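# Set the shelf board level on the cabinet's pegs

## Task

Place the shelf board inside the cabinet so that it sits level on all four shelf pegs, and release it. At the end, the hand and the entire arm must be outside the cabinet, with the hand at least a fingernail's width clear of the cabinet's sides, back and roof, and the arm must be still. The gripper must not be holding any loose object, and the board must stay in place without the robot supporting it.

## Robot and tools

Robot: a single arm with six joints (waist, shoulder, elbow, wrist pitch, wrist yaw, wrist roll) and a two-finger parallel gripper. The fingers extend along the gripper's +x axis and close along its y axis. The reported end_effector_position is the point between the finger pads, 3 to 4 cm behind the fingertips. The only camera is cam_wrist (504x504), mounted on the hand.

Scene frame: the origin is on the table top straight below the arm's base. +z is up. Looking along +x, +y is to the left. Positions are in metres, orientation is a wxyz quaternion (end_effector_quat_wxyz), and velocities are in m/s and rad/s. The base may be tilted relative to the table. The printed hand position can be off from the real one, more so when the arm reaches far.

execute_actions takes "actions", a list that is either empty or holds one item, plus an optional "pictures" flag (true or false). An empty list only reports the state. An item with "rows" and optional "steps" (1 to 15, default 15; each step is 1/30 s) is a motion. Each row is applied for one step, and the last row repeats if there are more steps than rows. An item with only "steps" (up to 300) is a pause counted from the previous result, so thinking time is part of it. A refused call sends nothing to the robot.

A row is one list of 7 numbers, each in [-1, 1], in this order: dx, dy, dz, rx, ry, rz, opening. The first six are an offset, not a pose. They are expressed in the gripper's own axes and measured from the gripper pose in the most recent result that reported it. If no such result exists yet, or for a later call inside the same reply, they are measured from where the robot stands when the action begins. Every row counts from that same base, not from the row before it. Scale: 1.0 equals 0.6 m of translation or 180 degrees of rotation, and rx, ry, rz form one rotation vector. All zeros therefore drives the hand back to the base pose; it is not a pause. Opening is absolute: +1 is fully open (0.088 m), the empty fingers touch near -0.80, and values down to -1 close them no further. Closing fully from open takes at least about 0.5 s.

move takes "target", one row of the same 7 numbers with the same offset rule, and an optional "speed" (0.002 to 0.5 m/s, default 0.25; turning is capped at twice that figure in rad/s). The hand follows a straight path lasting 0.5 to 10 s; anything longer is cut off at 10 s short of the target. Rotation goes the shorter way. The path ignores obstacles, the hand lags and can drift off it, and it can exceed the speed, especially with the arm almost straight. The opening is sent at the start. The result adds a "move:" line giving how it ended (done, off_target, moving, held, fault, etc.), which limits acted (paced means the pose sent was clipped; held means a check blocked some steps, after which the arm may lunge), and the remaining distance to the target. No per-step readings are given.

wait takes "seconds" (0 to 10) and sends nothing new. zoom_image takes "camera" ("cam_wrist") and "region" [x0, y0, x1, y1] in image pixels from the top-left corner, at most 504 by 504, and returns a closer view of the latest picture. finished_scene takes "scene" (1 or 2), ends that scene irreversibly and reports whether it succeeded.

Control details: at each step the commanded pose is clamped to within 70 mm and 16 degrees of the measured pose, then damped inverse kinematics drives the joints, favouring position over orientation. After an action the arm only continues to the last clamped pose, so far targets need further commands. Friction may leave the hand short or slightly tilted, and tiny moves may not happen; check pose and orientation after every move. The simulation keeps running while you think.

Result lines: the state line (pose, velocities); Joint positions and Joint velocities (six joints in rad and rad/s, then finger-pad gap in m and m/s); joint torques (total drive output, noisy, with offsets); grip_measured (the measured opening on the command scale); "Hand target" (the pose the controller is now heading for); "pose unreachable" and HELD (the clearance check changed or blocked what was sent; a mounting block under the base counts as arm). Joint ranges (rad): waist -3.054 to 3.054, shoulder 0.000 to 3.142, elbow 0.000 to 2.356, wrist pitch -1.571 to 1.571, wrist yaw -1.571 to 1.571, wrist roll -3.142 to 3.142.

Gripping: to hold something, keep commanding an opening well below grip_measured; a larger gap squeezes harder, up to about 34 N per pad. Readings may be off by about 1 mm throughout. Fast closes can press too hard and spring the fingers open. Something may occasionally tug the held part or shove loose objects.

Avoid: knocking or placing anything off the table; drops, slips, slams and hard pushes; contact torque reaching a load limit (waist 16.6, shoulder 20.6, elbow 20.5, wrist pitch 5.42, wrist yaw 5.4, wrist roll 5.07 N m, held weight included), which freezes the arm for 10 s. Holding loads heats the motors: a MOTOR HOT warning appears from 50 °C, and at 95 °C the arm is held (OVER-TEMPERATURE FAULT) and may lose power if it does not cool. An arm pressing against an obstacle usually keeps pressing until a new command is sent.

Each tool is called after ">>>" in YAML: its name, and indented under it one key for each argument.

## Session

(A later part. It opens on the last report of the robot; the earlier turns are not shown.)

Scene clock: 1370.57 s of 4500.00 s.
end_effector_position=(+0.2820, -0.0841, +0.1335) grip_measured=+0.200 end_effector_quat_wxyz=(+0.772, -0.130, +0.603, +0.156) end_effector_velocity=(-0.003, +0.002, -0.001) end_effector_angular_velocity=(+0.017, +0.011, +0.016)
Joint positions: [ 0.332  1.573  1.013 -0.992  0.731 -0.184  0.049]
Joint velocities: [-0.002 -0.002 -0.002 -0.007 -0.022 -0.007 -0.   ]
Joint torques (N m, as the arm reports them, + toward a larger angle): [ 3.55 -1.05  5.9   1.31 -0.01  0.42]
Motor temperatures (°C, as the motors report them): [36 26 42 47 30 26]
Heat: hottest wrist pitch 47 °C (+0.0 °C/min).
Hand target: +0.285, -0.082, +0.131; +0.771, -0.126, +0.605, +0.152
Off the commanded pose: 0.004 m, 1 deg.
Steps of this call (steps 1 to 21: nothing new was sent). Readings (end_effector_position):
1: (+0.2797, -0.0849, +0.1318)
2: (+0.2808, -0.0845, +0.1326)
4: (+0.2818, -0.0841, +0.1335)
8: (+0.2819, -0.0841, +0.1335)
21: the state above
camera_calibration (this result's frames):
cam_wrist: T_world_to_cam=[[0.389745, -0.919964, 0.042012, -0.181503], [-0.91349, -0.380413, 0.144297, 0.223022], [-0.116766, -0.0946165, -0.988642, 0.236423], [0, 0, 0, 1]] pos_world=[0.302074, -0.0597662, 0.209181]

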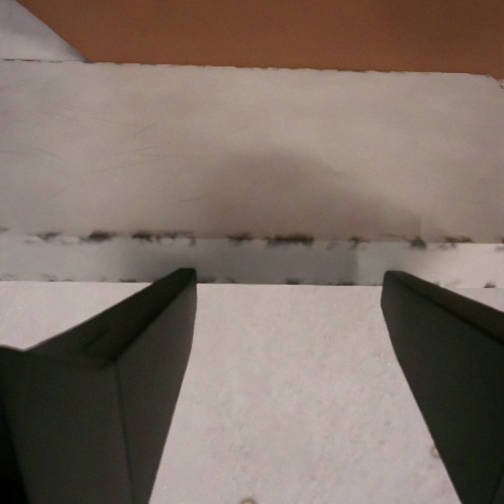

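>>> execute_actions:
  actions:
    - {"rows":[[0.009,0,0.0109,0.004,-0.004,0,0.2],[0.0082,0,0.0133,0.004,-0.004,0,0.2],[0.0075,0,0.0158,0.004,-0.004,0,0.2],[0.0068,0,0.0182,0.004,-0.004,0,0.2],[0.006,0,0.0206,0.004,-0.004,0,0.2],[0.0053,0,0.023,0.004,-0.004,0,0.2],[0.0046,0,0.0254,0.004,-0.004,0,0.2],[0.0039,0,0.0279,0.004,-0.004,0,0.2],[0.0031,0,0.0303,0.004,-0.004,0,0.2],[0.0024,0,0.0327,0.004,-0.004,0,0.2],[0.0017,0,0.0351,0.004,-0.004,0,0.2],[0.001,0,0.0375,0.004,-0.004,0,0.2]]}
  pictures: false

>>> wait:
  seconds: 0.7

Scene clock: 1376.53 s of 4500.00 s.
end_effector_position=(+0.3010, -0.0763, +0.1440) grip_measured=+0.200 end_effector_quat_wxyz=(+0.783, -0.123, +0.590, +0.156) end_effector_velocity=(+0.010, +0.004, +0.003) end_effector_angular_velocity=(-0.017, +0.018, +0.021)
Joint positions: [ 0.35   1.626  1.078 -0.974  0.724 -0.181  0.049]
Joint velocities: [ 0.007  0.066  0.066 -0.037  0.007  0.007 -0.   ]
Joint torques (N m, as the arm reports them, + toward a larger angle): [ 3.24 -1.43  5.01  0.81  0.16  0.33]
Motor temperatures (°C, as the motors report them): [36 26 42 46 30 26]
Heat: hottest wrist pitch 46 °C (+1.0 °C/min).
Hand target: +0.302, -0.075, +0.138; +0.776, -0.124, +0.599, +0.153
Off the commanded pose: 0.006 m, 1 deg.
Steps of this call (steps 1 to 90: nothing new was sent; then 2.47 s passed at rest; steps 91 to 105: all 15 steps of this action). Readings (end_effector_position):
91: (+0.2821, -0.0839, +0.1336)
92: (+0.2826, -0.0835, +0.1338)
94: (+0.2851, -0.0824, +0.1355)
98: (+0.2920, -0.0797, +0.1397)
105: the state above

Scene clock: 1377.23 s of 4500.00 s.
end_effector_position=(+0.3017, -0.0760, +0.1443) grip_measured=+0.200 end_effector_quat_wxyz=(+0.782, -0.123, +0.590, +0.156) end_effector_velocity=(-0.001, +0.002, -0.002) end_effector_angular_velocity=(+0.016, +0.014, +0.013)
Joint positions: [ 0.351  1.63   1.083 -0.977  0.724 -0.178  0.049]
Joint velocities: [-0.007  0.002  0.002 -0.007 -0.022 -0.007  0.   ]
Joint torques (N m, as the arm reports them, + toward a larger angle): [ 3.37 -1.3   5.14  0.81  0.12  0.31]
Motor temperatures (°C, as the motors report them): [36 26 42 46 30 26]
Heat: hottest wrist pitch 46 °C (+1.0 °C/min).
Hand target: +0.302, -0.075, +0.138; +0.776, -0.124, +0.599, +0.153
Off the commanded pose: 0.006 m, 1 deg.
Steps of this call (steps 1 to 21: nothing new was sent). Readings (end_effector_position):
1: (+0.3013, -0.0762, +0.1442)
2: (+0.3014, -0.0761, +0.1442)
4: (+0.3015, -0.0761, +0.1442)
8: (+0.3016, -0.0760, +0.1442)
21: the state above
camera_calibration (this result's frames):
cam_wrist: T_world_to_cam=[[0.380814, -0.923901, 0.0372525, -0.179162], [-0.920475, -0.374961, 0.110137, 0.250024], [-0.0877877, -0.0762318, -0.993218, 0.243446], [0, 0, 0, 1]] pos_world=[0.31974, -0.0532208, 0.220933]

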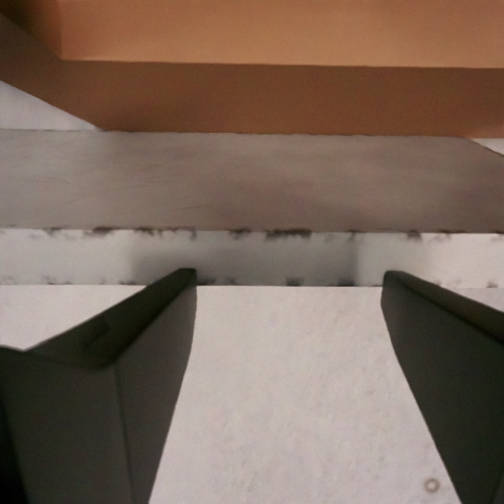

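>>> execute_actions:
  actions:
    - {"rows":[[0.0113,0,0.0071,0,0,0,0.2],[0.0111,0,0.0104,0,0,0,0.2],[0.0109,0,0.0137,0,0,0,0.2],[0.0107,0,0.017,0,0,0,0.2],[0.0105,0,0.0203,0,0,0,0.2],[0.0103,0,0.0236,0,0,0,0.2],[0.0101,0,0.0269,0,0,0,0.2],[0.0099,0,0.0302,0,0,0,0.2],[0.0097,0,0.0335,0,0,0,0.2],[0.0095,0,0.0368,0,0,0,0.2],[0.0093,0,0.0401,0,0,0,0.2],[0.0091,0,0.0434,0,0,0,0.2],[0.0089,0,0.0467,0,0,0,0.2]]}
  pictures: false

>>> wait:
  seconds: 0.7

Scene clock: 1383.40 s of 4500.00 s.
end_effector_position=(+0.3265, -0.0663, +0.1508) grip_measured=+0.200 end_effector_quat_wxyz=(+0.789, -0.119, +0.583, +0.157) end_effector_velocity=(+0.029, +0.014, +0.005) end_effector_angular_velocity=(-0.003, +0.010, +0.029)
Joint positions: [ 0.356  1.716  1.17  -0.956  0.718 -0.184  0.049]
Joint velocities: [ 0.007  0.134  0.134 -0.022 -0.007 -0.007 -0.   ]
Joint torques (N m, as the arm reports them, + toward a larger angle): [ 4.19 -2.82  5.03  0.26  0.12  0.22]
Motor temperatures (°C, as the motors report them): [35 26 41 45 30 26]
Heat: hottest wrist pitch 45 °C (+1.0 °C/min).
Hand target: +0.328, -0.065, +0.147; +0.782, -0.123, +0.590, +0.156
Off the commanded pose: 0.004 m, 1 deg.
Steps of this call (steps 1 to 90: nothing new was sent; then 2.67 s passed at rest; steps 91 to 105: all 15 steps of this action). Readings (end_effector_position):
91: (+0.3019, -0.0760, +0.1444)
92: (+0.3031, -0.0754, +0.1447)
94: (+0.3068, -0.0740, +0.1459)
98: (+0.3142, -0.0711, +0.1482)
105: the state above

Scene clock: 1384.10 s of 4500.00 s.
end_effector_position=(+0.3281, -0.0656, +0.1511) grip_measured=+0.200 end_effector_quat_wxyz=(+0.788, -0.120, +0.584, +0.157) end_effector_velocity=(+0.000, +0.001, -0.000) end_effector_angular_velocity=(+0.007, -0.002, +0.003)
Joint positions: [ 0.357  1.725  1.18  -0.961  0.718 -0.184  0.049]
Joint velocities: [-0.002 -0.002 -0.002  0.007 -0.007 -0.007 -0.   ]
Joint torques (N m, as the arm reports them, + toward a larger angle): [ 4.29 -2.4   5.25  0.42  0.1   0.22]
Motor temperatures (°C, as the motors report them): [35 26 41 45 30 26]
Heat: hottest wrist pitch 45 °C (+1.0 °C/min).
Hand target: +0.328, -0.065, +0.147; +0.782, -0.123, +0.590, +0.156
Off the commanded pose: 0.004 m, 1 deg.
Steps of this call (steps 1 to 21: nothing new was sent). Readings (end_effector_position):
1: (+0.3272, -0.0661, +0.1509)
2: (+0.3275, -0.0658, +0.1510)
4: (+0.3277, -0.0658, +0.1510)
8: (+0.3280, -0.0656, +0.1510)
21: the state above
camera_calibration (this result's frames):
cam_wrist: T_world_to_cam=[[0.37906, -0.92474, 0.0341872, -0.178908], [-0.922564, -0.374776, 0.091751, 0.280913], [-0.0720333, -0.066319, -0.995195, 0.24909], [0, 0, 0, 1]] pos_world=[0.34492, -0.0436442, 0.228235]

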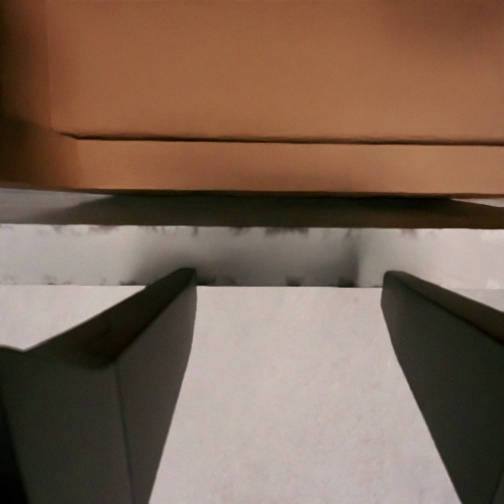

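>>> execute_actions:
  actions:
    - {"rows":[[0.0105,0,0.002,0,0,0,0.2],[0.011,0,0.005,0,0,0,0.2],[0.0115,0,0.008,0,0,0,0.2],[0.012,0,0.011,0,0,0,0.2],[0.0125,0,0.014,0,0,0,0.2],[0.013,0,0.017,0,0,0,0.2],[0.0135,0,0.02,0,0,0,0.2],[0.014,0,0.023,0,0,0,0.2],[0.0145,0,0.026,0,0,0,0.2],[0.015,0,0.029,0,0,0,0.2],[0.0155,0,0.032,0,0,0,0.2],[0.016,0,0.034,0,0,0,0.2]]}
  pictures: false

>>> wait:
  seconds: 0.7

Scene clock: 1387.30 s of 4500.00 s.
end_effector_position=(+0.3434, -0.0597, +0.1524) grip_measured=+0.199 end_effector_quat_wxyz=(+0.790, -0.123, +0.579, +0.160) end_effector_velocity=(-0.008, +0.005, -0.014) end_effector_angular_velocity=(-0.148, +0.164, +0.291)
Joint positions: [ 0.355  1.779  1.23  -0.943  0.718 -0.202  0.049]
Joint velocities: [-0.002  0.159  0.144 -0.256  0.022 -0.125 -0.002]
Joint torques (N m, as the arm reports them, + toward a larger angle): [ 4.16 -2.59  5.35  1.44 -0.01  0.33]
Motor temperatures (°C, as the motors report them): [35 26 41 45 30 26]
Heat: hottest wrist pitch 45 °C (+1.0 °C/min).
Hand target: +0.348, -0.057, +0.148; +0.788, -0.120, +0.583, +0.157
Off the commanded pose: 0.007 m, 1 deg.
Steps of this call (steps 1 to 81: nothing new was sent; steps 82 to 96: all 15 steps of this action). Readings (end_effector_position):
82: (+0.3284, -0.0656, +0.1511)
83: (+0.3296, -0.0653, +0.1513)
85: (+0.3321, -0.0640, +0.1513)
89: (+0.3364, -0.0622, +0.1513)
96: the state above

Scene clock: 1388.00 s of 4500.00 s.
end_effector_position=(+0.3433, -0.0597, +0.1523) grip_measured=+0.200 end_effector_quat_wxyz=(+0.789, -0.125, +0.580, +0.161) end_effector_velocity=(-0.005, +0.002, -0.004) end_effector_angular_velocity=(+0.013, +0.028, +0.012)
Joint positions: [ 0.355  1.781  1.234 -0.949  0.718 -0.204  0.049]
Joint velocities: [-0.007  0.002 -0.002 -0.022 -0.022  0.007 -0.   ]
Joint torques (N m, as the arm reports them, + toward a larger angle): [ 4.22 -1.35  6.53  1.69 -0.06  0.23]
Motor temperatures (°C, as the motors report them): [35 26 41 45 30 26]
Heat: hottest wrist pitch 45 °C (+1.0 °C/min).
Hand target: +0.348, -0.057, +0.148; +0.788, -0.120, +0.583, +0.157
Off the commanded pose: 0.008 m, 1 deg.
Steps of this call (steps 1 to 21: nothing new was sent). Readings (end_effector_position):
1: (+0.3433, -0.0596, +0.1522)
2: (+0.3432, -0.0596, +0.1522)
4: (+0.3433, -0.0597, +0.1522)
8: (+0.3432, -0.0597, +0.1522)
21: the state above
camera_calibration (this result's frames):
cam_wrist: T_world_to_cam=[[0.389872, -0.920053, 0.0387575, -0.183366], [-0.91865, -0.385668, 0.085691, 0.29597], [-0.0638927, -0.0690131, -0.995568, 0.24893], [0, 0, 0, 1]] pos_world=[0.359287, -0.0373813, 0.229572]

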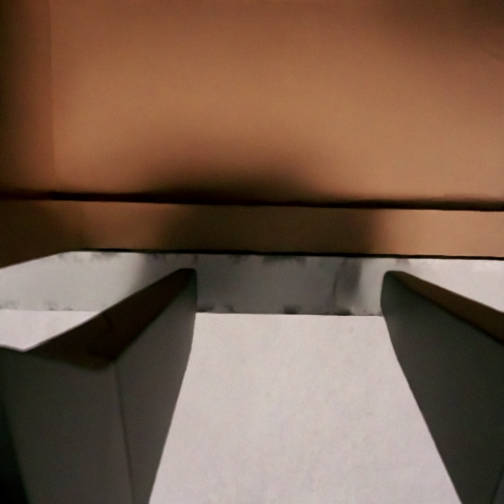

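>>> move:
  target: [-0.03,0,-0.008,0,0,0,0.2]
  speed: 0.02

Scene clock: 1390.37 s of 4500.00 s.
end_effector_position=(+0.3326, -0.0620, +0.1620) grip_measured=+0.200 end_effector_quat_wxyz=(+0.782, -0.130, +0.586, +0.165) end_effector_velocity=(-0.005, -0.001, -0.002) end_effector_angular_velocity=(+0.001, +0.019, +0.008)
Joint positions: [ 0.383  1.764  1.248 -1.029  0.72  -0.164  0.049]
Joint velocities: [-0.002 -0.002 -0.002 -0.022 -0.007  0.007  0.   ]
Joint torques (N m, as the arm reports them, + toward a larger angle): [ 5.4  -5.18  6.13  0.62 -0.05  0.33]
Motor temperatures (°C, as the motors report them): [36 26 41 44 30 26]
Heat: hottest wrist pitch 44 °C (+0.0 °C/min).
Hand target: +0.334, -0.063, +0.168; +0.789, -0.125, +0.580, +0.161
Off the commanded pose: 0.006 m, 1 deg.
move: done
camera_calibration (this result's frames):
cam_wrist: T_world_to_cam=[[0.401869, -0.914816, 0.040158, -0.185547], [-0.912286, -0.396204, 0.103715, 0.278769], [-0.0789695, -0.0783154, -0.993796, 0.261932], [0, 0, 0, 1]] pos_world=[0.349567, -0.0387789, 0.238845]

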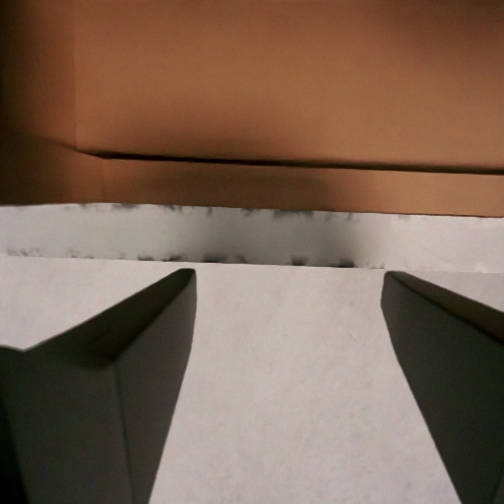

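>>> move:
  target: [-0.09,0,-0.13,0,0,0,0.2]
  speed: 0.12

>>> move:
  target: [0,0.225,0,-0.470,0.0703,0.0694,0.2]
  speed: 0.2

Scene clock: 1406.97 s of 4500.00 s.
end_effector_position=(+0.2526, -0.0985, +0.1929) grip_measured=+0.200 end_effector_quat_wxyz=(+0.783, -0.131, +0.586, +0.164) end_effector_velocity=(-0.002, -0.002, +0.000) end_effector_angular_velocity=(-0.009, -0.004, +0.008)
Joint positions: [ 0.491  1.473  1.133 -1.299  0.719 -0.021  0.049]
Joint velocities: [ 0.002 -0.007 -0.002 -0.007  0.007 -0.007  0.   ]
Joint torques (N m, as the arm reports them, + toward a larger angle): [ 3.77 -2.36  4.19  0.49 -0.05  0.25]
Motor temperatures (°C, as the motors report them): [37 27 41 42 30 26]
Heat: hottest wrist pitch 42 °C (-2.0 °C/min).
Hand target: +0.250, -0.098, +0.192; +0.782, -0.131, +0.587, +0.165
Off the commanded pose: 0.002 m, 0 deg.
After step 90, 12.37 s passed at rest.
move: done
camera_calibration (this result's frames):
cam_wrist: T_world_to_cam=[[0.401944, -0.914707, 0.04186, -0.188385], [-0.912374, -0.396209, 0.102917, 0.188306], [-0.0775533, -0.0795587, -0.993809, 0.282993], [0, 0, 0, 1]] pos_world=[0.269473, -0.075194, 0.269747]

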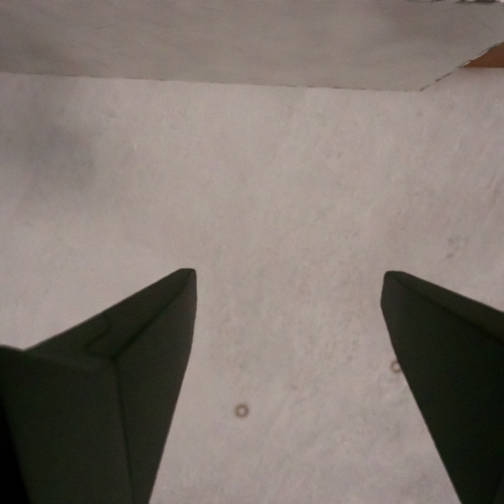

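Scene clock: 1411.10 s of 4500.00 s.
end_effector_position=(+0.1966, +0.0224, +0.1891) grip_measured=+0.200 end_effector_quat_wxyz=(-0.410, +0.575, -0.413, -0.575) end_effector_velocity=(-0.000, -0.002, -0.000) end_effector_angular_velocity=(+0.002, +0.013, +0.018)
Joint positions: [ 0.826  1.904  1.166 -1.469  0.506 -0.908  0.049]
Joint velocities: [-0.007 -0.002  0.002 -0.007 -0.007 -0.022  0.   ]
Joint torques (N m, as the arm reports them, + toward a larger angle): [ 3.89 -2.33  6.45  0.13 -0.19 -0.2 ]
Motor temperatures (°C, as the motors report them): [37 27 41 42 30 26]
Heat: hottest wrist pitch 42 °C (-2.0 °C/min).
Hand target: +0.197, +0.024, +0.190; -0.407, +0.577, -0.410, -0.577
Off the commanded pose: 0.003 m, 1 deg.
move: done
camera_calibration (this result's frames):
cam_wrist: T_world_to_cam=[[0.946389, 0.321887, 0.0271517, -0.187076], [0.288176, -0.879266, 0.37927, -0.0920218], [0.145956, -0.351112, -0.924888, 0.23352], [0, 0, 0, 1]] pos_world=[0.169482, 0.0612973, 0.25596]

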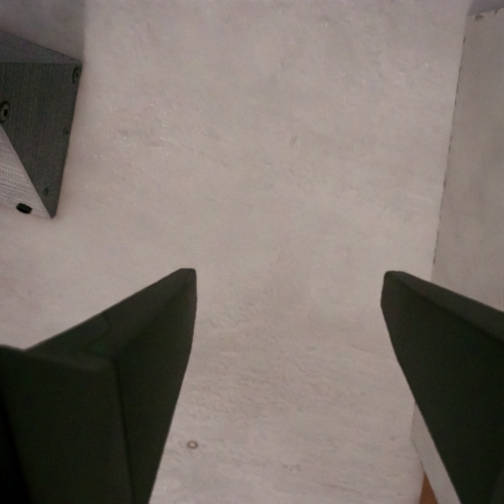

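>>> move:
  target: [0,-0.197,0.017,0,0,0,0.2]
  speed: 0.12

Scene clock: 1419.80 s of 4500.00 s.
end_effector_position=(+0.2969, +0.0782, +0.1951) grip_measured=+0.200 end_effector_quat_wxyz=(-0.406, +0.588, -0.402, -0.573) end_effector_velocity=(-0.002, -0.005, -0.000) end_effector_angular_velocity=(-0.019, +0.008, +0.017)
Joint positions: [ 0.721  2.292  1.635 -1.485  0.587 -1.042  0.049]
Joint velocities: [-0.002 -0.002 -0.002 -0.022  0.007 -0.007 -0.   ]
Joint torques (N m, as the arm reports them, + toward a larger angle): [ 1.7  -5.78  7.02  0.08  0.   -0.2 ]
Motor temperatures (°C, as the motors report them): [36 27 41 40 30 26]
Heat: hottest elbow 41 °C (-4.1 °C/min).
Hand target: +0.305, +0.070, +0.189; -0.411, +0.575, -0.413, -0.575
Off the commanded pose: 0.013 m, 2 deg.
After step 90, 4.17 s passed at rest.
move: off_target
camera_calibration (this result's frames):
cam_wrist: T_world_to_cam=[[0.936333, 0.347927, 0.0472006, -0.303041], [0.303368, -0.869344, 0.39014, -0.0815186], [0.176774, -0.350982, -0.919545, 0.233883], [0, 0, 0, 1]] pos_world=[0.267133, 0.116657, 0.261173]

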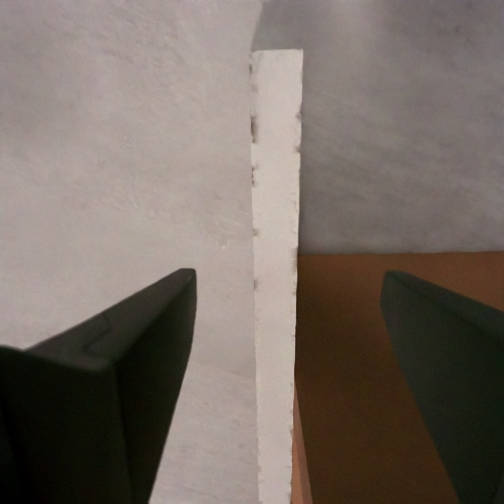

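>>> move:
  target: [0.15,-0.003,0.004,0,0,0,0.2]
  speed: 0.05

Scene clock: 1427.47 s of 4500.00 s.
end_effector_position=(+0.2947, +0.0907, +0.1187) grip_measured=+0.200 end_effector_quat_wxyz=(-0.407, +0.605, -0.383, -0.568) end_effector_velocity=(+0.000, +0.001, -0.000) end_effector_angular_velocity=(+0.009, +0.003, +0.002)
Joint positions: [ 0.637  2.282  1.338 -1.107  0.655 -1.183  0.049]
Joint velocities: [-0.002 -0.002 -0.002  0.007 -0.007 -0.007 -0.   ]
Joint torques (N m, as the arm reports them, + toward a larger angle): [ 0.53 -5.51  4.66  0.49  0.01 -0.17]
Motor temperatures (°C, as the motors report them): [36 27 41 40 30 26]
Heat: hottest elbow 41 °C (-6.0 °C/min).
Hand target: +0.299, +0.080, +0.106; -0.406, +0.589, -0.401, -0.573
Off the commanded pose: 0.018 m, 3 deg.
After step 90, 2.57 s passed at rest.
move: off_target
camera_calibration (this result's frames):
cam_wrist: T_world_to_cam=[[0.922998, 0.374909, 0.086709, -0.305018], [0.312797, -0.862226, 0.398402, -0.0445541], [0.224127, -0.340602, -0.913103, 0.152758], [0, 0, 0, 1]] pos_world=[0.26123, 0.127968, 0.183682]

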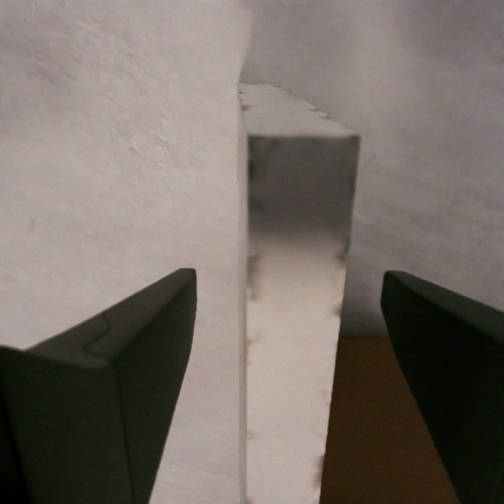

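>>> move:
  target: [0.005,0,0,0,0,0,-1]
  speed: 0.02

Scene clock: 1430.37 s of 4500.00 s.
end_effector_position=(+0.2926, +0.0907, +0.1176) grip_measured=-0.450 end_effector_quat_wxyz=(-0.406, +0.601, -0.386, -0.569) end_effector_velocity=(-0.003, +0.001, +0.002) end_effector_angular_velocity=(+0.014, +0.015, +0.011)
Joint positions: [ 0.637  2.282  1.333 -1.109  0.649 -1.175  0.017]
Joint velocities: [ 0.002 -0.007 -0.002 -0.007 -0.022 -0.007 -0.   ]
Joint torques (N m, as the arm reports them, + toward a larger angle): [ 4.39 -5.95  4.64  1.28  0.23 -0.53]
Motor temperatures (°C, as the motors report them): [35 27 41 39 30 26]
Heat: hottest elbow 41 °C (-6.0 °C/min).
Hand target: +0.295, +0.091, +0.116; -0.407, +0.605, -0.383, -0.568
Off the commanded pose: 0.003 m, 1 deg.
move: done
camera_calibration (this result's frames):
cam_wrist: T_world_to_cam=[[0.925143, 0.371295, 0.0790615, -0.302394], [0.312771, -0.863548, 0.39555, -0.0430196], [0.215139, -0.341212, -0.915035, 0.155108], [0, 0, 0, 1]] pos_world=[0.259844, 0.128053, 0.182853]

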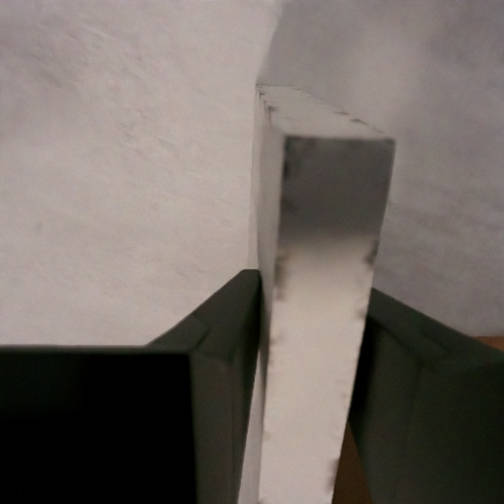

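>>> move:
  target: [-0.008,0.14,0,0,0,0,-1]
  speed: 0.03

Scene clock: 1434.90 s of 4500.00 s.
end_effector_position=(+0.2156, +0.0606, +0.1165) grip_measured=-0.461 end_effector_quat_wxyz=(-0.402, +0.602, -0.386, -0.572) end_effector_velocity=(-0.000, +0.001, -0.000) end_effector_angular_velocity=(+0.009, +0.004, +0.002)
Joint positions: [ 0.735  2.042  0.998 -1.083  0.598 -1.072  0.016]
Joint velocities: [-0.002 -0.002 -0.002  0.007 -0.007 -0.007 -0.   ]
Joint torques (N m, as the arm reports them, + toward a larger angle): [ 3.93 -5.64  4.38  0.26 -0.05  0.33]
Motor temperatures (°C, as the motors report them): [36 28 41 39 30 26]
Heat: hottest elbow 41 °C (-6.1 °C/min).
Hand target: +0.214, +0.060, +0.118; -0.406, +0.601, -0.386, -0.570
Off the commanded pose: 0.002 m, 1 deg.
move: done
camera_calibration (this result's frames):
cam_wrist: T_world_to_cam=[[0.923349, 0.377086, 0.0723397, -0.219], [0.320296, -0.860352, 0.396491, -0.0464353], [0.211749, -0.342929, -0.915184, 0.16126], [0, 0, 0, 1]] pos_world=[0.182939, 0.0979318, 0.181836]

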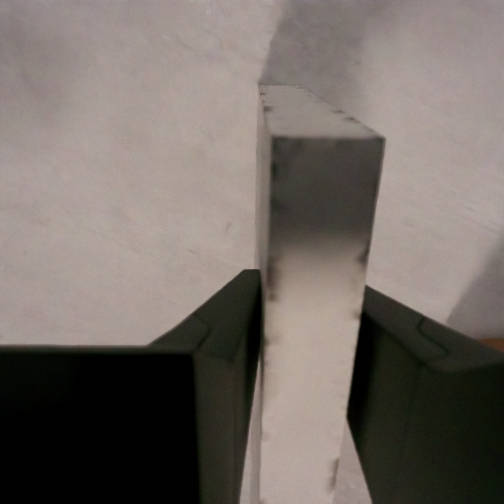

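>>> move:
  target: [0.006,0,0,0,0,0.013,-1]
  speed: 0.02

>>> move:
  target: [0,0,0,0,0,0,-0.25]
  speed: 0.02

>>> move:
  target: [0.015,0,-0.17,0,0,0,-0.25]
  speed: 0.04

Scene clock: 1445.43 s of 4500.00 s.
end_effector_position=(+0.2163, +0.0606, +0.1159) grip_measured=-0.461 end_effector_quat_wxyz=(-0.394, +0.598, -0.393, -0.577) end_effector_velocity=(-0.002, +0.000, +0.000) end_effector_angular_velocity=(-0.000, +0.008, +0.013)
Joint positions: [ 0.728  2.062  1.018 -1.105  0.591 -1.069  0.016]
Joint velocities: [ 0.002  0.002  0.002 -0.007 -0.007 -0.007 -0.   ]
Joint torques (N m, as the arm reports them, + toward a larger angle): [ 3.06 -3.15  5.76  0.02 -0.21  0.23]
Motor temperatures (°C, as the motors report them): [36 28 40 38 30 26]
Heat: hottest elbow 40 °C (-5.1 °C/min).
Hand target: +0.216, +0.061, +0.113; -0.391, +0.593, -0.399, -0.580
Off the commanded pose: 0.003 m, 1 deg.
move: done
camera_calibration (this result's frames):
cam_wrist: T_world_to_cam=[[0.923519, 0.380468, 0.0485405, -0.217159], [0.331485, -0.855399, 0.398007, -0.0492714], [0.19295, -0.351477, -0.916097, 0.16521], [0, 0, 0, 1]] pos_world=[0.185006, 0.098543, 0.1815]

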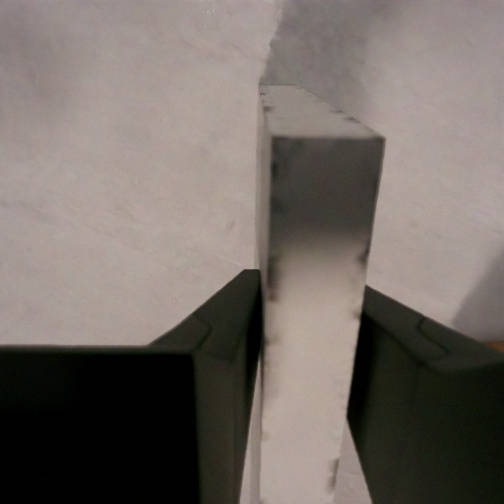

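Scene clock: 1446.03 s of 4500.00 s.
end_effector_position=(+0.2163, +0.0606, +0.1159) grip_measured=-0.251 end_effector_quat_wxyz=(-0.394, +0.598, -0.393, -0.577) end_effector_velocity=(-0.004, +0.000, -0.001) end_effector_angular_velocity=(+0.009, +0.023, +0.010)
Joint positions: [ 0.728  2.062  1.018 -1.106  0.591 -1.069  0.027]
Joint velocities: [-0.002 -0.002 -0.002 -0.007 -0.022 -0.007  0.001]
Joint torques (N m, as the arm reports them, + toward a larger angle): [ 3.7  -4.33  5.27  0.26 -0.01  0.03]
Motor temperatures (°C, as the motors report them): [36 28 40 38 30 26]
Heat: hottest elbow 40 °C (-5.0 °C/min).
Hand target: +0.216, +0.061, +0.116; -0.394, +0.598, -0.393, -0.577
Off the commanded pose: 0.000 m, 0 deg.
move: done
camera_calibration (this result's frames):
cam_wrist: T_world_to_cam=[[0.923452, 0.380668, 0.0482582, -0.217059], [0.331739, -0.855232, 0.398156, -0.0493873], [0.192837, -0.351668, -0.916048, 0.165229], [0, 0, 0, 1]] pos_world=[0.184965, 0.0984959, 0.181497]

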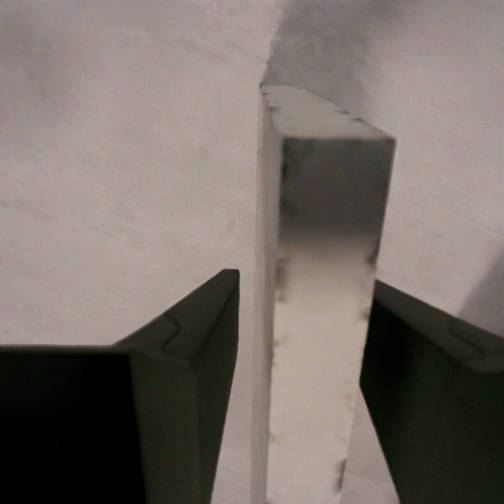

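Scene clock: 1448.87 s of 4500.00 s.
end_effector_position=(+0.2442, -0.0196, +0.1118) grip_measured=-0.250 end_effector_quat_wxyz=(-0.366, +0.618, -0.378, -0.584) end_effector_velocity=(-0.002, +0.002, -0.001) end_effector_angular_velocity=(+0.013, +0.021, +0.025)
Joint positions: [ 0.504  1.859  1.001 -1.154  0.724 -1.379  0.027]
Joint velocities: [-0.002  0.002  0.002 -0.007 -0.022 -0.022 -0.   ]
Joint torques (N m, as the arm reports them, + toward a larger angle): [-0.87 -7.03  7.67  0.93  0.02 -0.44]
Motor temperatures (°C, as the motors report them): [36 28 40 38 30 26]
Heat: hottest elbow 40 °C (-5.0 °C/min).
Hand target: +0.254, -0.034, +0.110; -0.394, +0.599, -0.393, -0.576
Off the commanded pose: 0.018 m, 4 deg.
move: off_target
camera_calibration (this result's frames):
cam_wrist: T_world_to_cam=[[0.893496, 0.447081, 0.0422245, -0.20283], [0.389469, -0.818285, 0.422756, -0.141661], [0.223558, -0.361286, -0.905259, 0.11901], [0, 0, 0, 1]] pos_world=[0.209795, 0.0177587, 0.176188]

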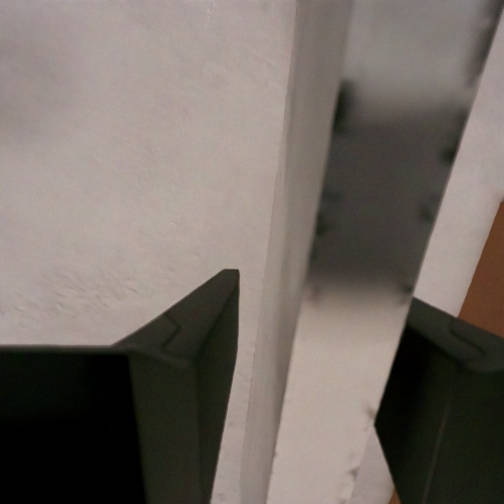

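>>> move:
  target: [0.01,0.006,0.008,0,0,0,-0.25]
  speed: 0.02

>>> move:
  target: [0,0,0,0,0,0,-1]
  speed: 0.02

Scene clock: 1459.07 s of 4500.00 s.
end_effector_position=(+0.2412, -0.0165, +0.1065) grip_measured=-0.250 end_effector_quat_wxyz=(-0.366, +0.620, -0.377, -0.583) end_effector_velocity=(-0.002, -0.002, +0.000) end_effector_angular_velocity=(-0.009, -0.002, -0.001)
Joint positions: [ 0.505  1.861  0.974 -1.124  0.726 -1.38   0.027]
Joint velocities: [ 0.002 -0.007 -0.007 -0.007  0.007  0.007  0.   ]
Joint torques (N m, as the arm reports them, + toward a larger angle): [ 3.74 -4.26  3.73  0.35 -0.05  0.09]
Motor temperatures (°C, as the motors report them): [35 29 41 38 30 26]
Heat: hottest elbow 41 °C (-2.0 °C/min).
Hand target: +0.239, -0.017, +0.105; -0.366, +0.618, -0.378, -0.584
Off the commanded pose: 0.002 m, 0 deg.
After step 90, 6.47 s passed at rest.
move: done
camera_calibration (this result's frames):
cam_wrist: T_world_to_cam=[[0.892853, 0.448126, 0.0446944, -0.201391], [0.38909, -0.817566, 0.424493, -0.135833], [0.226767, -0.361619, -0.904328, 0.115125], [0, 0, 0, 1]] pos_world=[0.206557, 0.0208276, 0.170772]

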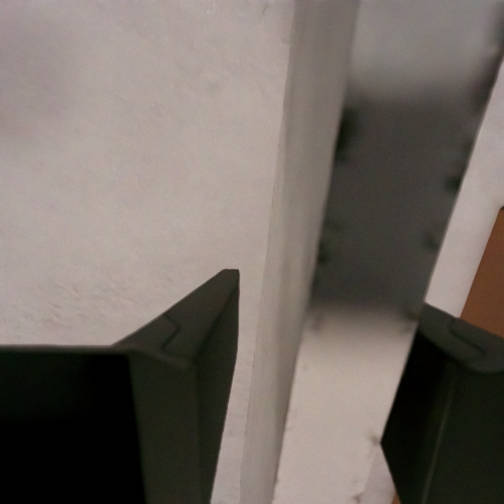

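Scene clock: 1459.57 s of 4500.00 s.
end_effector_position=(+0.2411, -0.0169, +0.1064) grip_measured=-0.461 end_effector_quat_wxyz=(-0.364, +0.621, -0.376, -0.583) end_effector_velocity=(-0.004, +0.002, +0.000) end_effector_angular_velocity=(+0.014, +0.016, -0.001)
Joint positions: [ 0.505  1.861  0.974 -1.125  0.728 -1.383  0.016]
Joint velocities: [ 0.002 -0.002 -0.002 -0.007 -0.022  0.007  0.   ]
Joint torques (N m, as the arm reports them, + toward a larger angle): [ 4.11 -3.57  4.9   0.35 -0.08  0.18]
Motor temperatures (°C, as the motors report them): [35 29 41 38 30 26]
Heat: hottest elbow 41 °C (-2.0 °C/min).
Hand target: +0.241, -0.016, +0.107; -0.366, +0.620, -0.377, -0.583
Off the commanded pose: 0.000 m, 0 deg.
move: done
camera_calibration (this result's frames):
cam_wrist: T_world_to_cam=[[0.891053, 0.451789, 0.0437159, -0.200543], [0.392309, -0.815006, 0.42645, -0.137006], [0.228294, -0.362839, -0.903454, 0.114481], [0, 0, 0, 1]] pos_world=[0.206308, 0.0204804, 0.170622]

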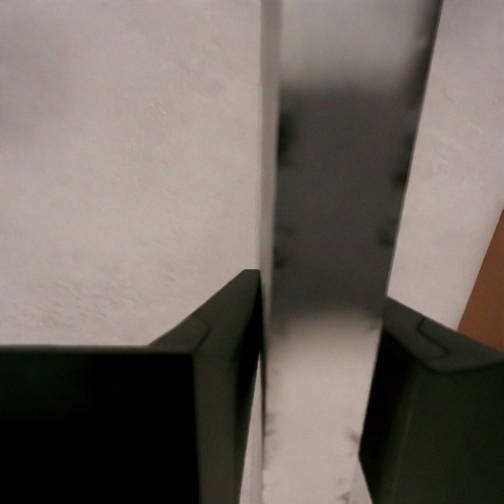

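>>> move:
  target: [-0.2,0.083,0,0,0,0,-1]
  speed: 0.06

Scene clock: 1468.23 s of 4500.00 s.
end_effector_position=(+0.1911, -0.0330, +0.2194) grip_measured=-0.461 end_effector_quat_wxyz=(-0.413, +0.627, -0.325, -0.576) end_effector_velocity=(-0.006, -0.001, -0.001) end_effector_angular_velocity=(-0.007, +0.028, +0.025)
Joint positions: [ 0.827  1.639  1.152 -1.564  0.569 -1.128  0.016]
Joint velocities: [ 0.002  0.002 -0.002 -0.022 -0.022 -0.007 -0.   ]
Joint torques (N m, as the arm reports them, + toward a larger angle): [ 3.79 -2.05  6.71  0.47  0.06 -0.22]
Motor temperatures (°C, as the motors report them): [35 29 41 38 30 26]
Heat: hottest elbow 41 °C (-1.0 °C/min).
Hand target: +0.192, -0.033, +0.225; -0.419, +0.629, -0.316, -0.573
Off the commanded pose: 0.006 m, 8 deg.
joint sent to its limit — the command would take joint 4 (wrist pitch) past its lower limit, so that joint was sent only as far as its limit.
move: off_target
camera_calibration (this result's frames):
cam_wrist: T_world_to_cam=[[0.87837, 0.445282, 0.173754, -0.179921], [0.361684, -0.85684, 0.367437, -0.161269], [0.312492, -0.259902, -0.913674, 0.211627], [0, 0, 0, 1]] pos_world=[0.150234, -0.00306423, 0.283876]

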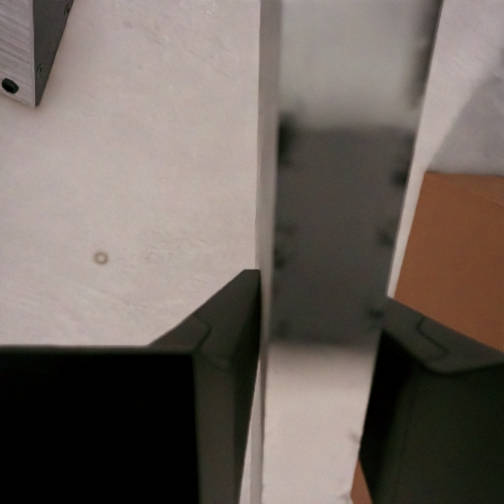

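>>> move:
  target: [-0.099,-0.014,0,0.0283,0.0346,-0.4537,-1]
  speed: 0.13

Scene clock: 1487.47 s of 4500.00 s.
end_effector_position=(+0.1922, -0.0318, +0.2759) grip_measured=-0.461 end_effector_quat_wxyz=(+0.691, -0.703, -0.115, +0.123) end_effector_velocity=(-0.001, +0.004, +0.002) end_effector_angular_velocity=(-0.013, -0.029, +0.022)
Joint positions: [ 1.086  0.51   0.268 -0.117  0.813 -2.08   0.016]
Joint velocities: [-0.007 -0.007 -0.012  0.022 -0.037 -0.037 -0.   ]
Joint torques (N m, as the arm reports them, + toward a larger angle): [ 0.98  0.87  6.2   1.96 -0.59 -0.23]
Motor temperatures (°C, as the motors report them): [35 27 41 38 30 26]
Heat: hottest elbow 41 °C (+0.0 °C/min).
Hand target: +0.191, -0.033, +0.280; +0.694, -0.699, -0.124, +0.117
Off the commanded pose: 0.004 m, 1 deg.
move: done
camera_calibration (this result's frames):
cam_wrist: T_world_to_cam=[[-0.0208113, 0.00789367, 0.999752, -0.260217], [-0.0482681, -0.998811, 0.00688146, -0.00766306], [0.998618, -0.048113, 0.0211676, -0.11978], [0, 0, 0, 1]] pos_world=[0.113829, -0.0113628, 0.262741]

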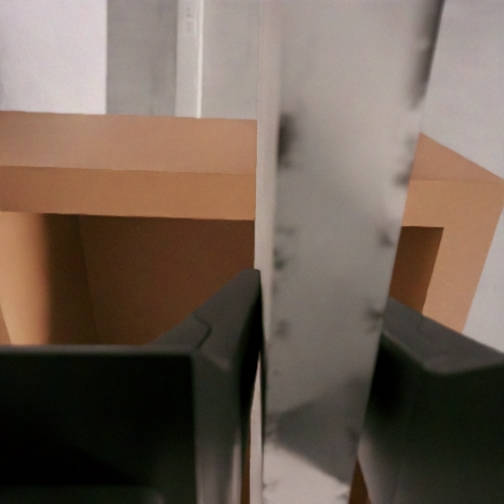

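>>> execute_actions:
  actions: []

Scene clock: 1501.87 s of 4500.00 s.
end_effector_position=(+0.1922, -0.0317, +0.2757) grip_measured=-0.461 end_effector_quat_wxyz=(+0.691, -0.703, -0.116, +0.122) end_effector_velocity=(-0.001, +0.003, -0.000) end_effector_angular_velocity=(-0.010, -0.008, +0.020)
Joint positions: [ 1.085  0.509  0.266 -0.115  0.812 -2.082  0.016]
Joint velocities: [-0.002 -0.002 -0.002 -0.007 -0.022 -0.007 -0.   ]
Joint torques (N m, as the arm reports them, + toward a larger angle): [ 1.09  0.71  6.2   1.96 -0.61 -0.22]
Motor temperatures (°C, as the motors report them): [33 27 41 41 30 26]
Heat: hottest elbow 41 °C (+1.0 °C/min).
Hand target: +0.191, -0.033, +0.280; +0.694, -0.699, -0.124, +0.117
Off the commanded pose: 0.004 m, 1 deg.
Steps of this call (steps 1 to 432: nothing new was sent). Readings (end_effector_position):
1: (+0.1922, -0.0319, +0.2760)
2: (+0.1922, -0.0318, +0.2759)
4: (+0.1922, -0.0318, +0.2760)
8: (+0.1922, -0.0318, +0.2760)
432: the state above
camera_calibration (this result's frames):
cam_wrist: T_world_to_cam=[[-0.0221694, 0.0081841, 0.999721, -0.259765], [-0.0484209, -0.998802, 0.00710282, -0.00760344], [0.998581, -0.0482499, 0.0225392, -0.120155], [0, 0, 0, 1]] pos_world=[0.113858, -0.0112659, 0.262455]

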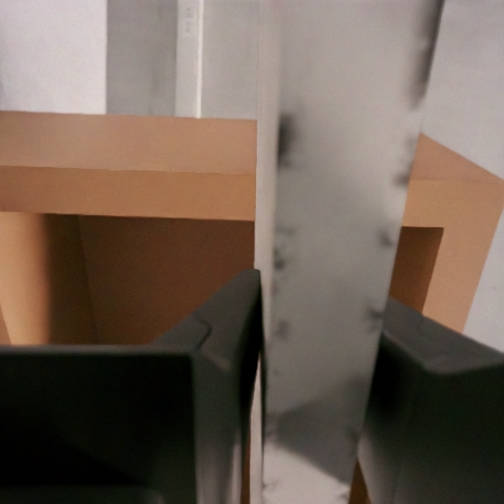

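>>> move:
  target: [0,-0.015,0,0.12,0,-0.01,-1]
  speed: 0.1

>>> execute_actions:
  actions: []
  pictures: false

Scene clock: 1514.37 s of 4500.00 s.
end_effector_position=(+0.1934, -0.0325, +0.2798) grip_measured=-0.461 end_effector_quat_wxyz=(+0.809, -0.566, -0.092, +0.131) end_effector_velocity=(-0.000, +0.001, -0.001) end_effector_angular_velocity=(+0.002, +0.003, +0.007)
Joint positions: [ 1.093  0.523  0.263 -0.073  0.826 -1.733  0.016]
Joint velocities: [-0.002 -0.002 -0.002 -0.007 -0.007  0.007  0.   ]
Joint torques (N m, as the arm reports them, + toward a larger angle): [ 1.43  1.84  6.25  1.9  -0.49  0.3 ]
Motor temperatures (°C, as the motors report them): [33 26 41 43 30 26]
Heat: hottest wrist pitch 43 °C (+2.0 °C/min).
Hand target: +0.192, -0.032, +0.285; +0.812, -0.559, -0.102, +0.131
Off the commanded pose: 0.005 m, 1 deg.
move: done
camera_calibration (this result's frames):
cam_wrist: T_world_to_cam=[[0.079443, -0.334873, 0.938908, -0.27758], [-0.0826376, -0.940856, -0.328575, 0.0940579], [0.993408, -0.0514862, -0.102417, -0.0856552], [0, 0, 0, 1]] pos_world=[0.114915, -0.00886926, 0.282755]

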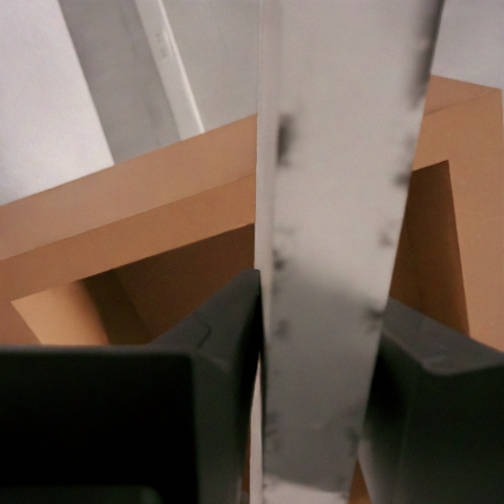

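Scene clock: 1514.37 s of 4500.00 s.
end_effector_position=(+0.1934, -0.0325, +0.2798) grip_measured=-0.461 end_effector_quat_wxyz=(+0.809, -0.566, -0.092, +0.131) end_effector_velocity=(-0.000, +0.001, -0.001) end_effector_angular_velocity=(+0.002, +0.003, +0.007)
Joint positions: [ 1.093  0.523  0.263 -0.073  0.826 -1.733  0.016]
Joint velocities: [-0.002 -0.002 -0.002 -0.007 -0.007  0.007  0.   ]
Joint torques (N m, as the arm reports them, + toward a larger angle): [ 1.43  1.84  6.25  1.9  -0.49  0.3 ]
Motor temperatures (°C, as the motors report them): [33 26 41 43 30 26]
Heat: hottest wrist pitch 43 °C (+2.0 °C/min).
Hand target: +0.192, -0.032, +0.285; +0.812, -0.559, -0.102, +0.131
Off the commanded pose: 0.005 m, 1 deg.

>>> move:
  target: [0,-0.098,-0.221,0,0,0,-1]
  speed: 0.06

Scene clock: 1523.20 s of 4500.00 s.
end_effector_position=(+0.2399, -0.1653, +0.2799) grip_measured=-0.461 end_effector_quat_wxyz=(+0.810, -0.563, -0.079, +0.142) end_effector_velocity=(+0.003, +0.004, -0.000) end_effector_angular_velocity=(+0.005, -0.013, +0.029)
Joint positions: [ 0.054  0.538  0.638 -0.351 -0.158 -2.015  0.016]
Joint velocities: [-0.022  0.017 -0.002  0.007 -0.051 -0.007 -0.   ]
Joint torques (N m, as the arm reports them, + toward a larger angle): [ 1.25 -0.6   7.4   1.72 -0.91 -0.32]
Motor temperatures (°C, as the motors report them): [32 26 41 44 30 26]
Heat: hottest wrist pitch 44 °C (+3.0 °C/min).
Hand target: +0.239, -0.170, +0.289; +0.809, -0.566, -0.093, +0.130
Off the commanded pose: 0.011 m, 2 deg.
move: off_target
camera_calibration (this result's frames):
cam_wrist: T_world_to_cam=[[0.11217, -0.336361, 0.935029, -0.332899], [-0.0916758, -0.940457, -0.327316, -0.0251457], [0.989451, -0.0490046, -0.136327, -0.127858], [0, 0, 0, 1]] pos_world=[0.161546, -0.141888, 0.285609]

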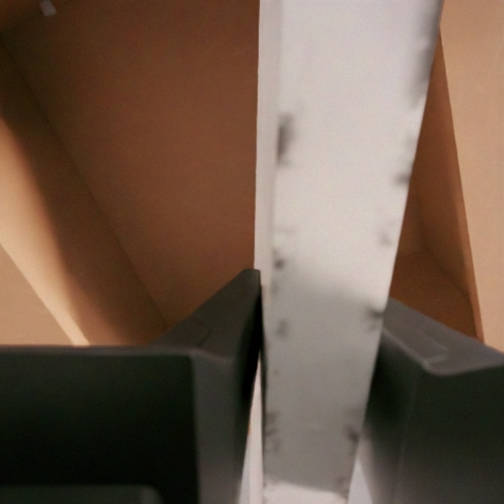

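>>> move:
  target: [0.085,-0.012,0.005,0,-0.009,-0.010,-1]
  speed: 0.03

Scene clock: 1528.40 s of 4500.00 s.
end_effector_position=(+0.2860, -0.1503, +0.2782) grip_measured=-0.461 end_effector_quat_wxyz=(+0.811, -0.561, -0.085, +0.143) end_effector_velocity=(+0.001, -0.003, +0.004) end_effector_angular_velocity=(-0.002, -0.028, -0.019)
Joint positions: [ 0.091  0.752  0.62  -0.118 -0.135 -2.004  0.016]
Joint velocities: [-0.002 -0.002 -0.007  0.037 -0.007 -0.007 -0.   ]
Joint torques (N m, as the arm reports them, + toward a larger angle): [ 2.82  0.22  6.02  2.62 -0.87  0.18]
Motor temperatures (°C, as the motors report them): [32 26 42 45 31 26]
Heat: hottest wrist pitch 45 °C (+4.0 °C/min).
Hand target: +0.288, -0.149, +0.286; +0.811, -0.559, -0.099, +0.137
Off the commanded pose: 0.008 m, 2 deg.
move: done
camera_calibration (this result's frames):
cam_wrist: T_world_to_cam=[[0.107466, -0.33962, 0.934403, -0.330452], [-0.0809165, -0.939716, -0.332245, -0.00899449], [0.990911, -0.0399037, -0.128468, -0.174127], [0, 0, 0, 1]] pos_world=[0.207329, -0.127629, 0.283417]

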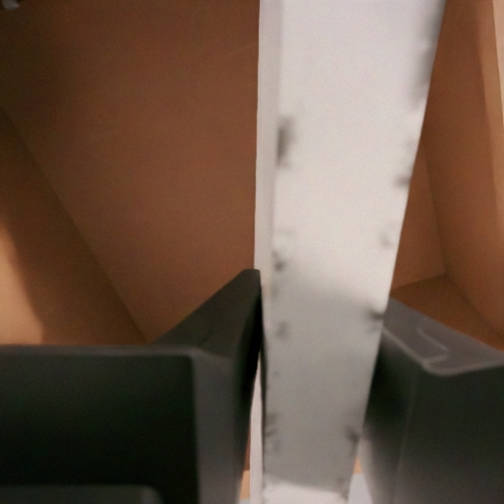

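>>> move:
  target: [0.065,-0.013,0.005,0,-0.004,-0.010,-1]
  speed: 0.02

Scene clock: 1532.13 s of 4500.00 s.
end_effector_position=(+0.3213, -0.1360, +0.2730) grip_measured=-0.461 end_effector_quat_wxyz=(+0.812, -0.560, -0.081, +0.143) end_effector_velocity=(+0.000, +0.000, +0.000) end_effector_angular_velocity=(-0.005, -0.007, +0.002)
Joint positions: [ 0.116  0.929  0.621  0.057 -0.104 -1.995  0.016]
Joint velocities: [-0.002  0.002 -0.002  0.007 -0.007 -0.007 -0.   ]
Joint torques (N m, as the arm reports them, + toward a larger angle): [ 3.33 -1.12  8.01  1.98 -1.02  0.29]
Motor temperatures (°C, as the motors report them): [32 26 42 46 31 26]
Heat: hottest wrist pitch 46 °C (+5.1 °C/min).
Hand target: +0.322, -0.138, +0.285; +0.812, -0.559, -0.099, +0.134
Off the commanded pose: 0.013 m, 2 deg.
move: off_target
camera_calibration (this result's frames):
cam_wrist: T_world_to_cam=[[0.113171, -0.340741, 0.933321, -0.326143], [-0.0867289, -0.939158, -0.332356, 0.0075552], [0.989783, -0.0433327, -0.135838, -0.207358], [0, 0, 0, 1]] pos_world=[0.242805, -0.11302, 0.27874]

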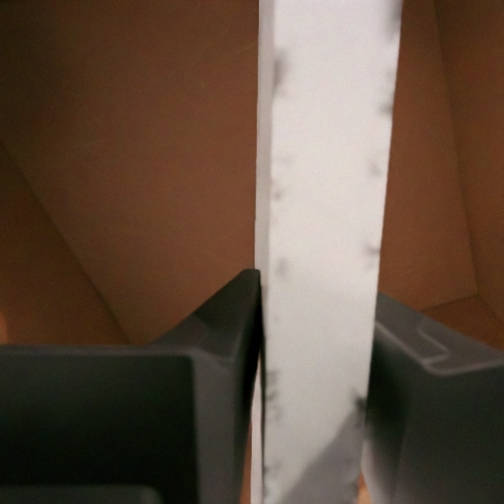

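>>> move:
  target: [0,-0.025,0.010,0,-0.004,-0.012,-1]
  speed: 0.03

Scene clock: 1537.77 s of 4500.00 s.
end_effector_position=(+0.3217, -0.1325, +0.2753) grip_measured=-0.461 end_effector_quat_wxyz=(+0.812, -0.559, -0.079, +0.145) end_effector_velocity=(-0.001, +0.006, -0.003) end_effector_angular_velocity=(-0.023, +0.005, +0.026)
Joint positions: [ 0.141  0.935  0.622  0.059 -0.076 -1.985  0.016]
Joint velocities: [ 0.002  0.002 -0.002 -0.022 -0.007 -0.022 -0.   ]
Joint torques (N m, as the arm reports them, + toward a larger angle): [ 3.48 -2.05  7.97  1.92 -0.89  0.2 ]
Motor temperatures (°C, as the motors report them): [33 26 42 46 31 26]
Heat: hottest wrist pitch 46 °C (+5.0 °C/min).
Hand target: +0.321, -0.136, +0.289; +0.814, -0.558, -0.097, +0.132
Off the commanded pose: 0.014 m, 3 deg.
move: off_target
camera_calibration (this result's frames):
cam_wrist: T_world_to_cam=[[0.118284, -0.342833, 0.93192, -0.328685], [-0.0885671, -0.93841, -0.333979, 0.0128323], [0.989022, -0.0430332, -0.141362, -0.205506], [0, 0, 0, 1]] pos_world=[0.243264, -0.109486, 0.281543]

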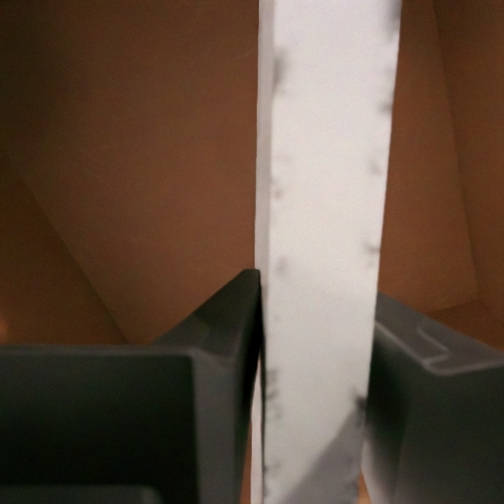

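>>> move:
  target: [-0.18,-0.012,0.005,0,-0.004,-0.012,-1]
  speed: 0.04

Scene clock: 1557.43 s of 4500.00 s.
end_effector_position=(+0.2228, -0.1611, +0.2774) grip_measured=-0.461 end_effector_quat_wxyz=(+0.816, -0.553, -0.082, +0.148) end_effector_velocity=(-0.002, +0.004, -0.003) end_effector_angular_velocity=(-0.006, +0.010, +0.019)
Joint positions: [ 0.061  0.457  0.624 -0.426 -0.161 -1.992  0.016]
Joint velocities: [-0.002 -0.002 -0.002 -0.022 -0.007 -0.007 -0.   ]
Joint torques (N m, as the arm reports them, + toward a larger angle): [ 0.99 -0.95  7.24  1.69 -0.93 -0.24]
Motor temperatures (°C, as the motors report them): [33 26 43 48 31 26]
Heat: hottest wrist pitch 48 °C (+7.1 °C/min).
Hand target: +0.220, -0.167, +0.287; +0.814, -0.557, -0.095, +0.133
Off the commanded pose: 0.011 m, 2 deg.
move: off_target
camera_calibration (this result's frames):
cam_wrist: T_world_to_cam=[[0.122142, -0.355706, 0.926582, -0.330265], [-0.0826226, -0.933976, -0.347653, -0.018928], [0.989068, -0.0340933, -0.143467, -0.106594], [0, 0, 0, 1]] pos_world=[0.144204, -0.13879, 0.284145]

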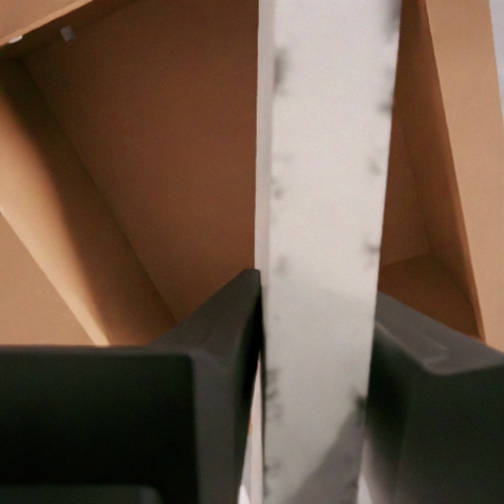

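>>> move:
  target: [0,0.012,0.067,0,-0.004,-0.012,-1]
  speed: 0.04

Scene clock: 1571.57 s of 4500.00 s.
end_effector_position=(+0.2116, -0.1218, +0.2797) grip_measured=-0.461 end_effector_quat_wxyz=(+0.815, -0.555, -0.085, +0.145) end_effector_velocity=(-0.001, -0.002, -0.003) end_effector_angular_velocity=(-0.020, +0.015, -0.022)
Joint positions: [ 0.454  0.384  0.509 -0.38   0.214 -1.898  0.016]
Joint velocities: [ 0.022 -0.007 -0.002 -0.007  0.051 -0.007 -0.   ]
Joint torques (N m, as the arm reports them, + toward a larger angle): [ 0.87  0.42  4.99  2.08 -0.74  0.21]
Motor temperatures (°C, as the motors report them): [32 26 43 48 32 26]
Heat: hottest wrist pitch 48 °C (+5.0 °C/min).
Hand target: +0.210, -0.123, +0.286; +0.818, -0.550, -0.097, +0.136
Off the commanded pose: 0.007 m, 2 deg.
move: done
camera_calibration (this result's frames):
cam_wrist: T_world_to_cam=[[0.113011, -0.353506, 0.928581, -0.315346], [-0.0804148, -0.934756, -0.34607, 0.016652], [0.990334, -0.0355621, -0.134065, -0.0969558], [0, 0, 0, 1]] pos_world=[0.132995, -0.099359, 0.285589]

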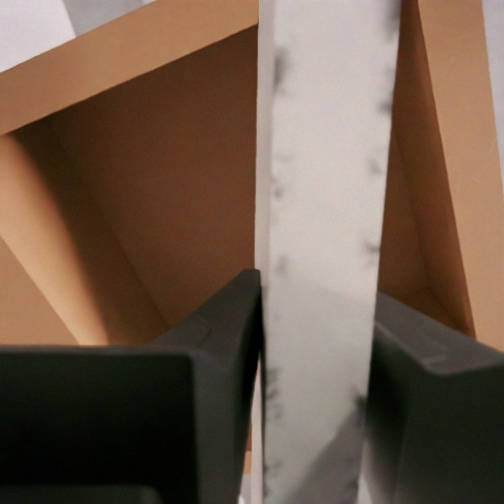

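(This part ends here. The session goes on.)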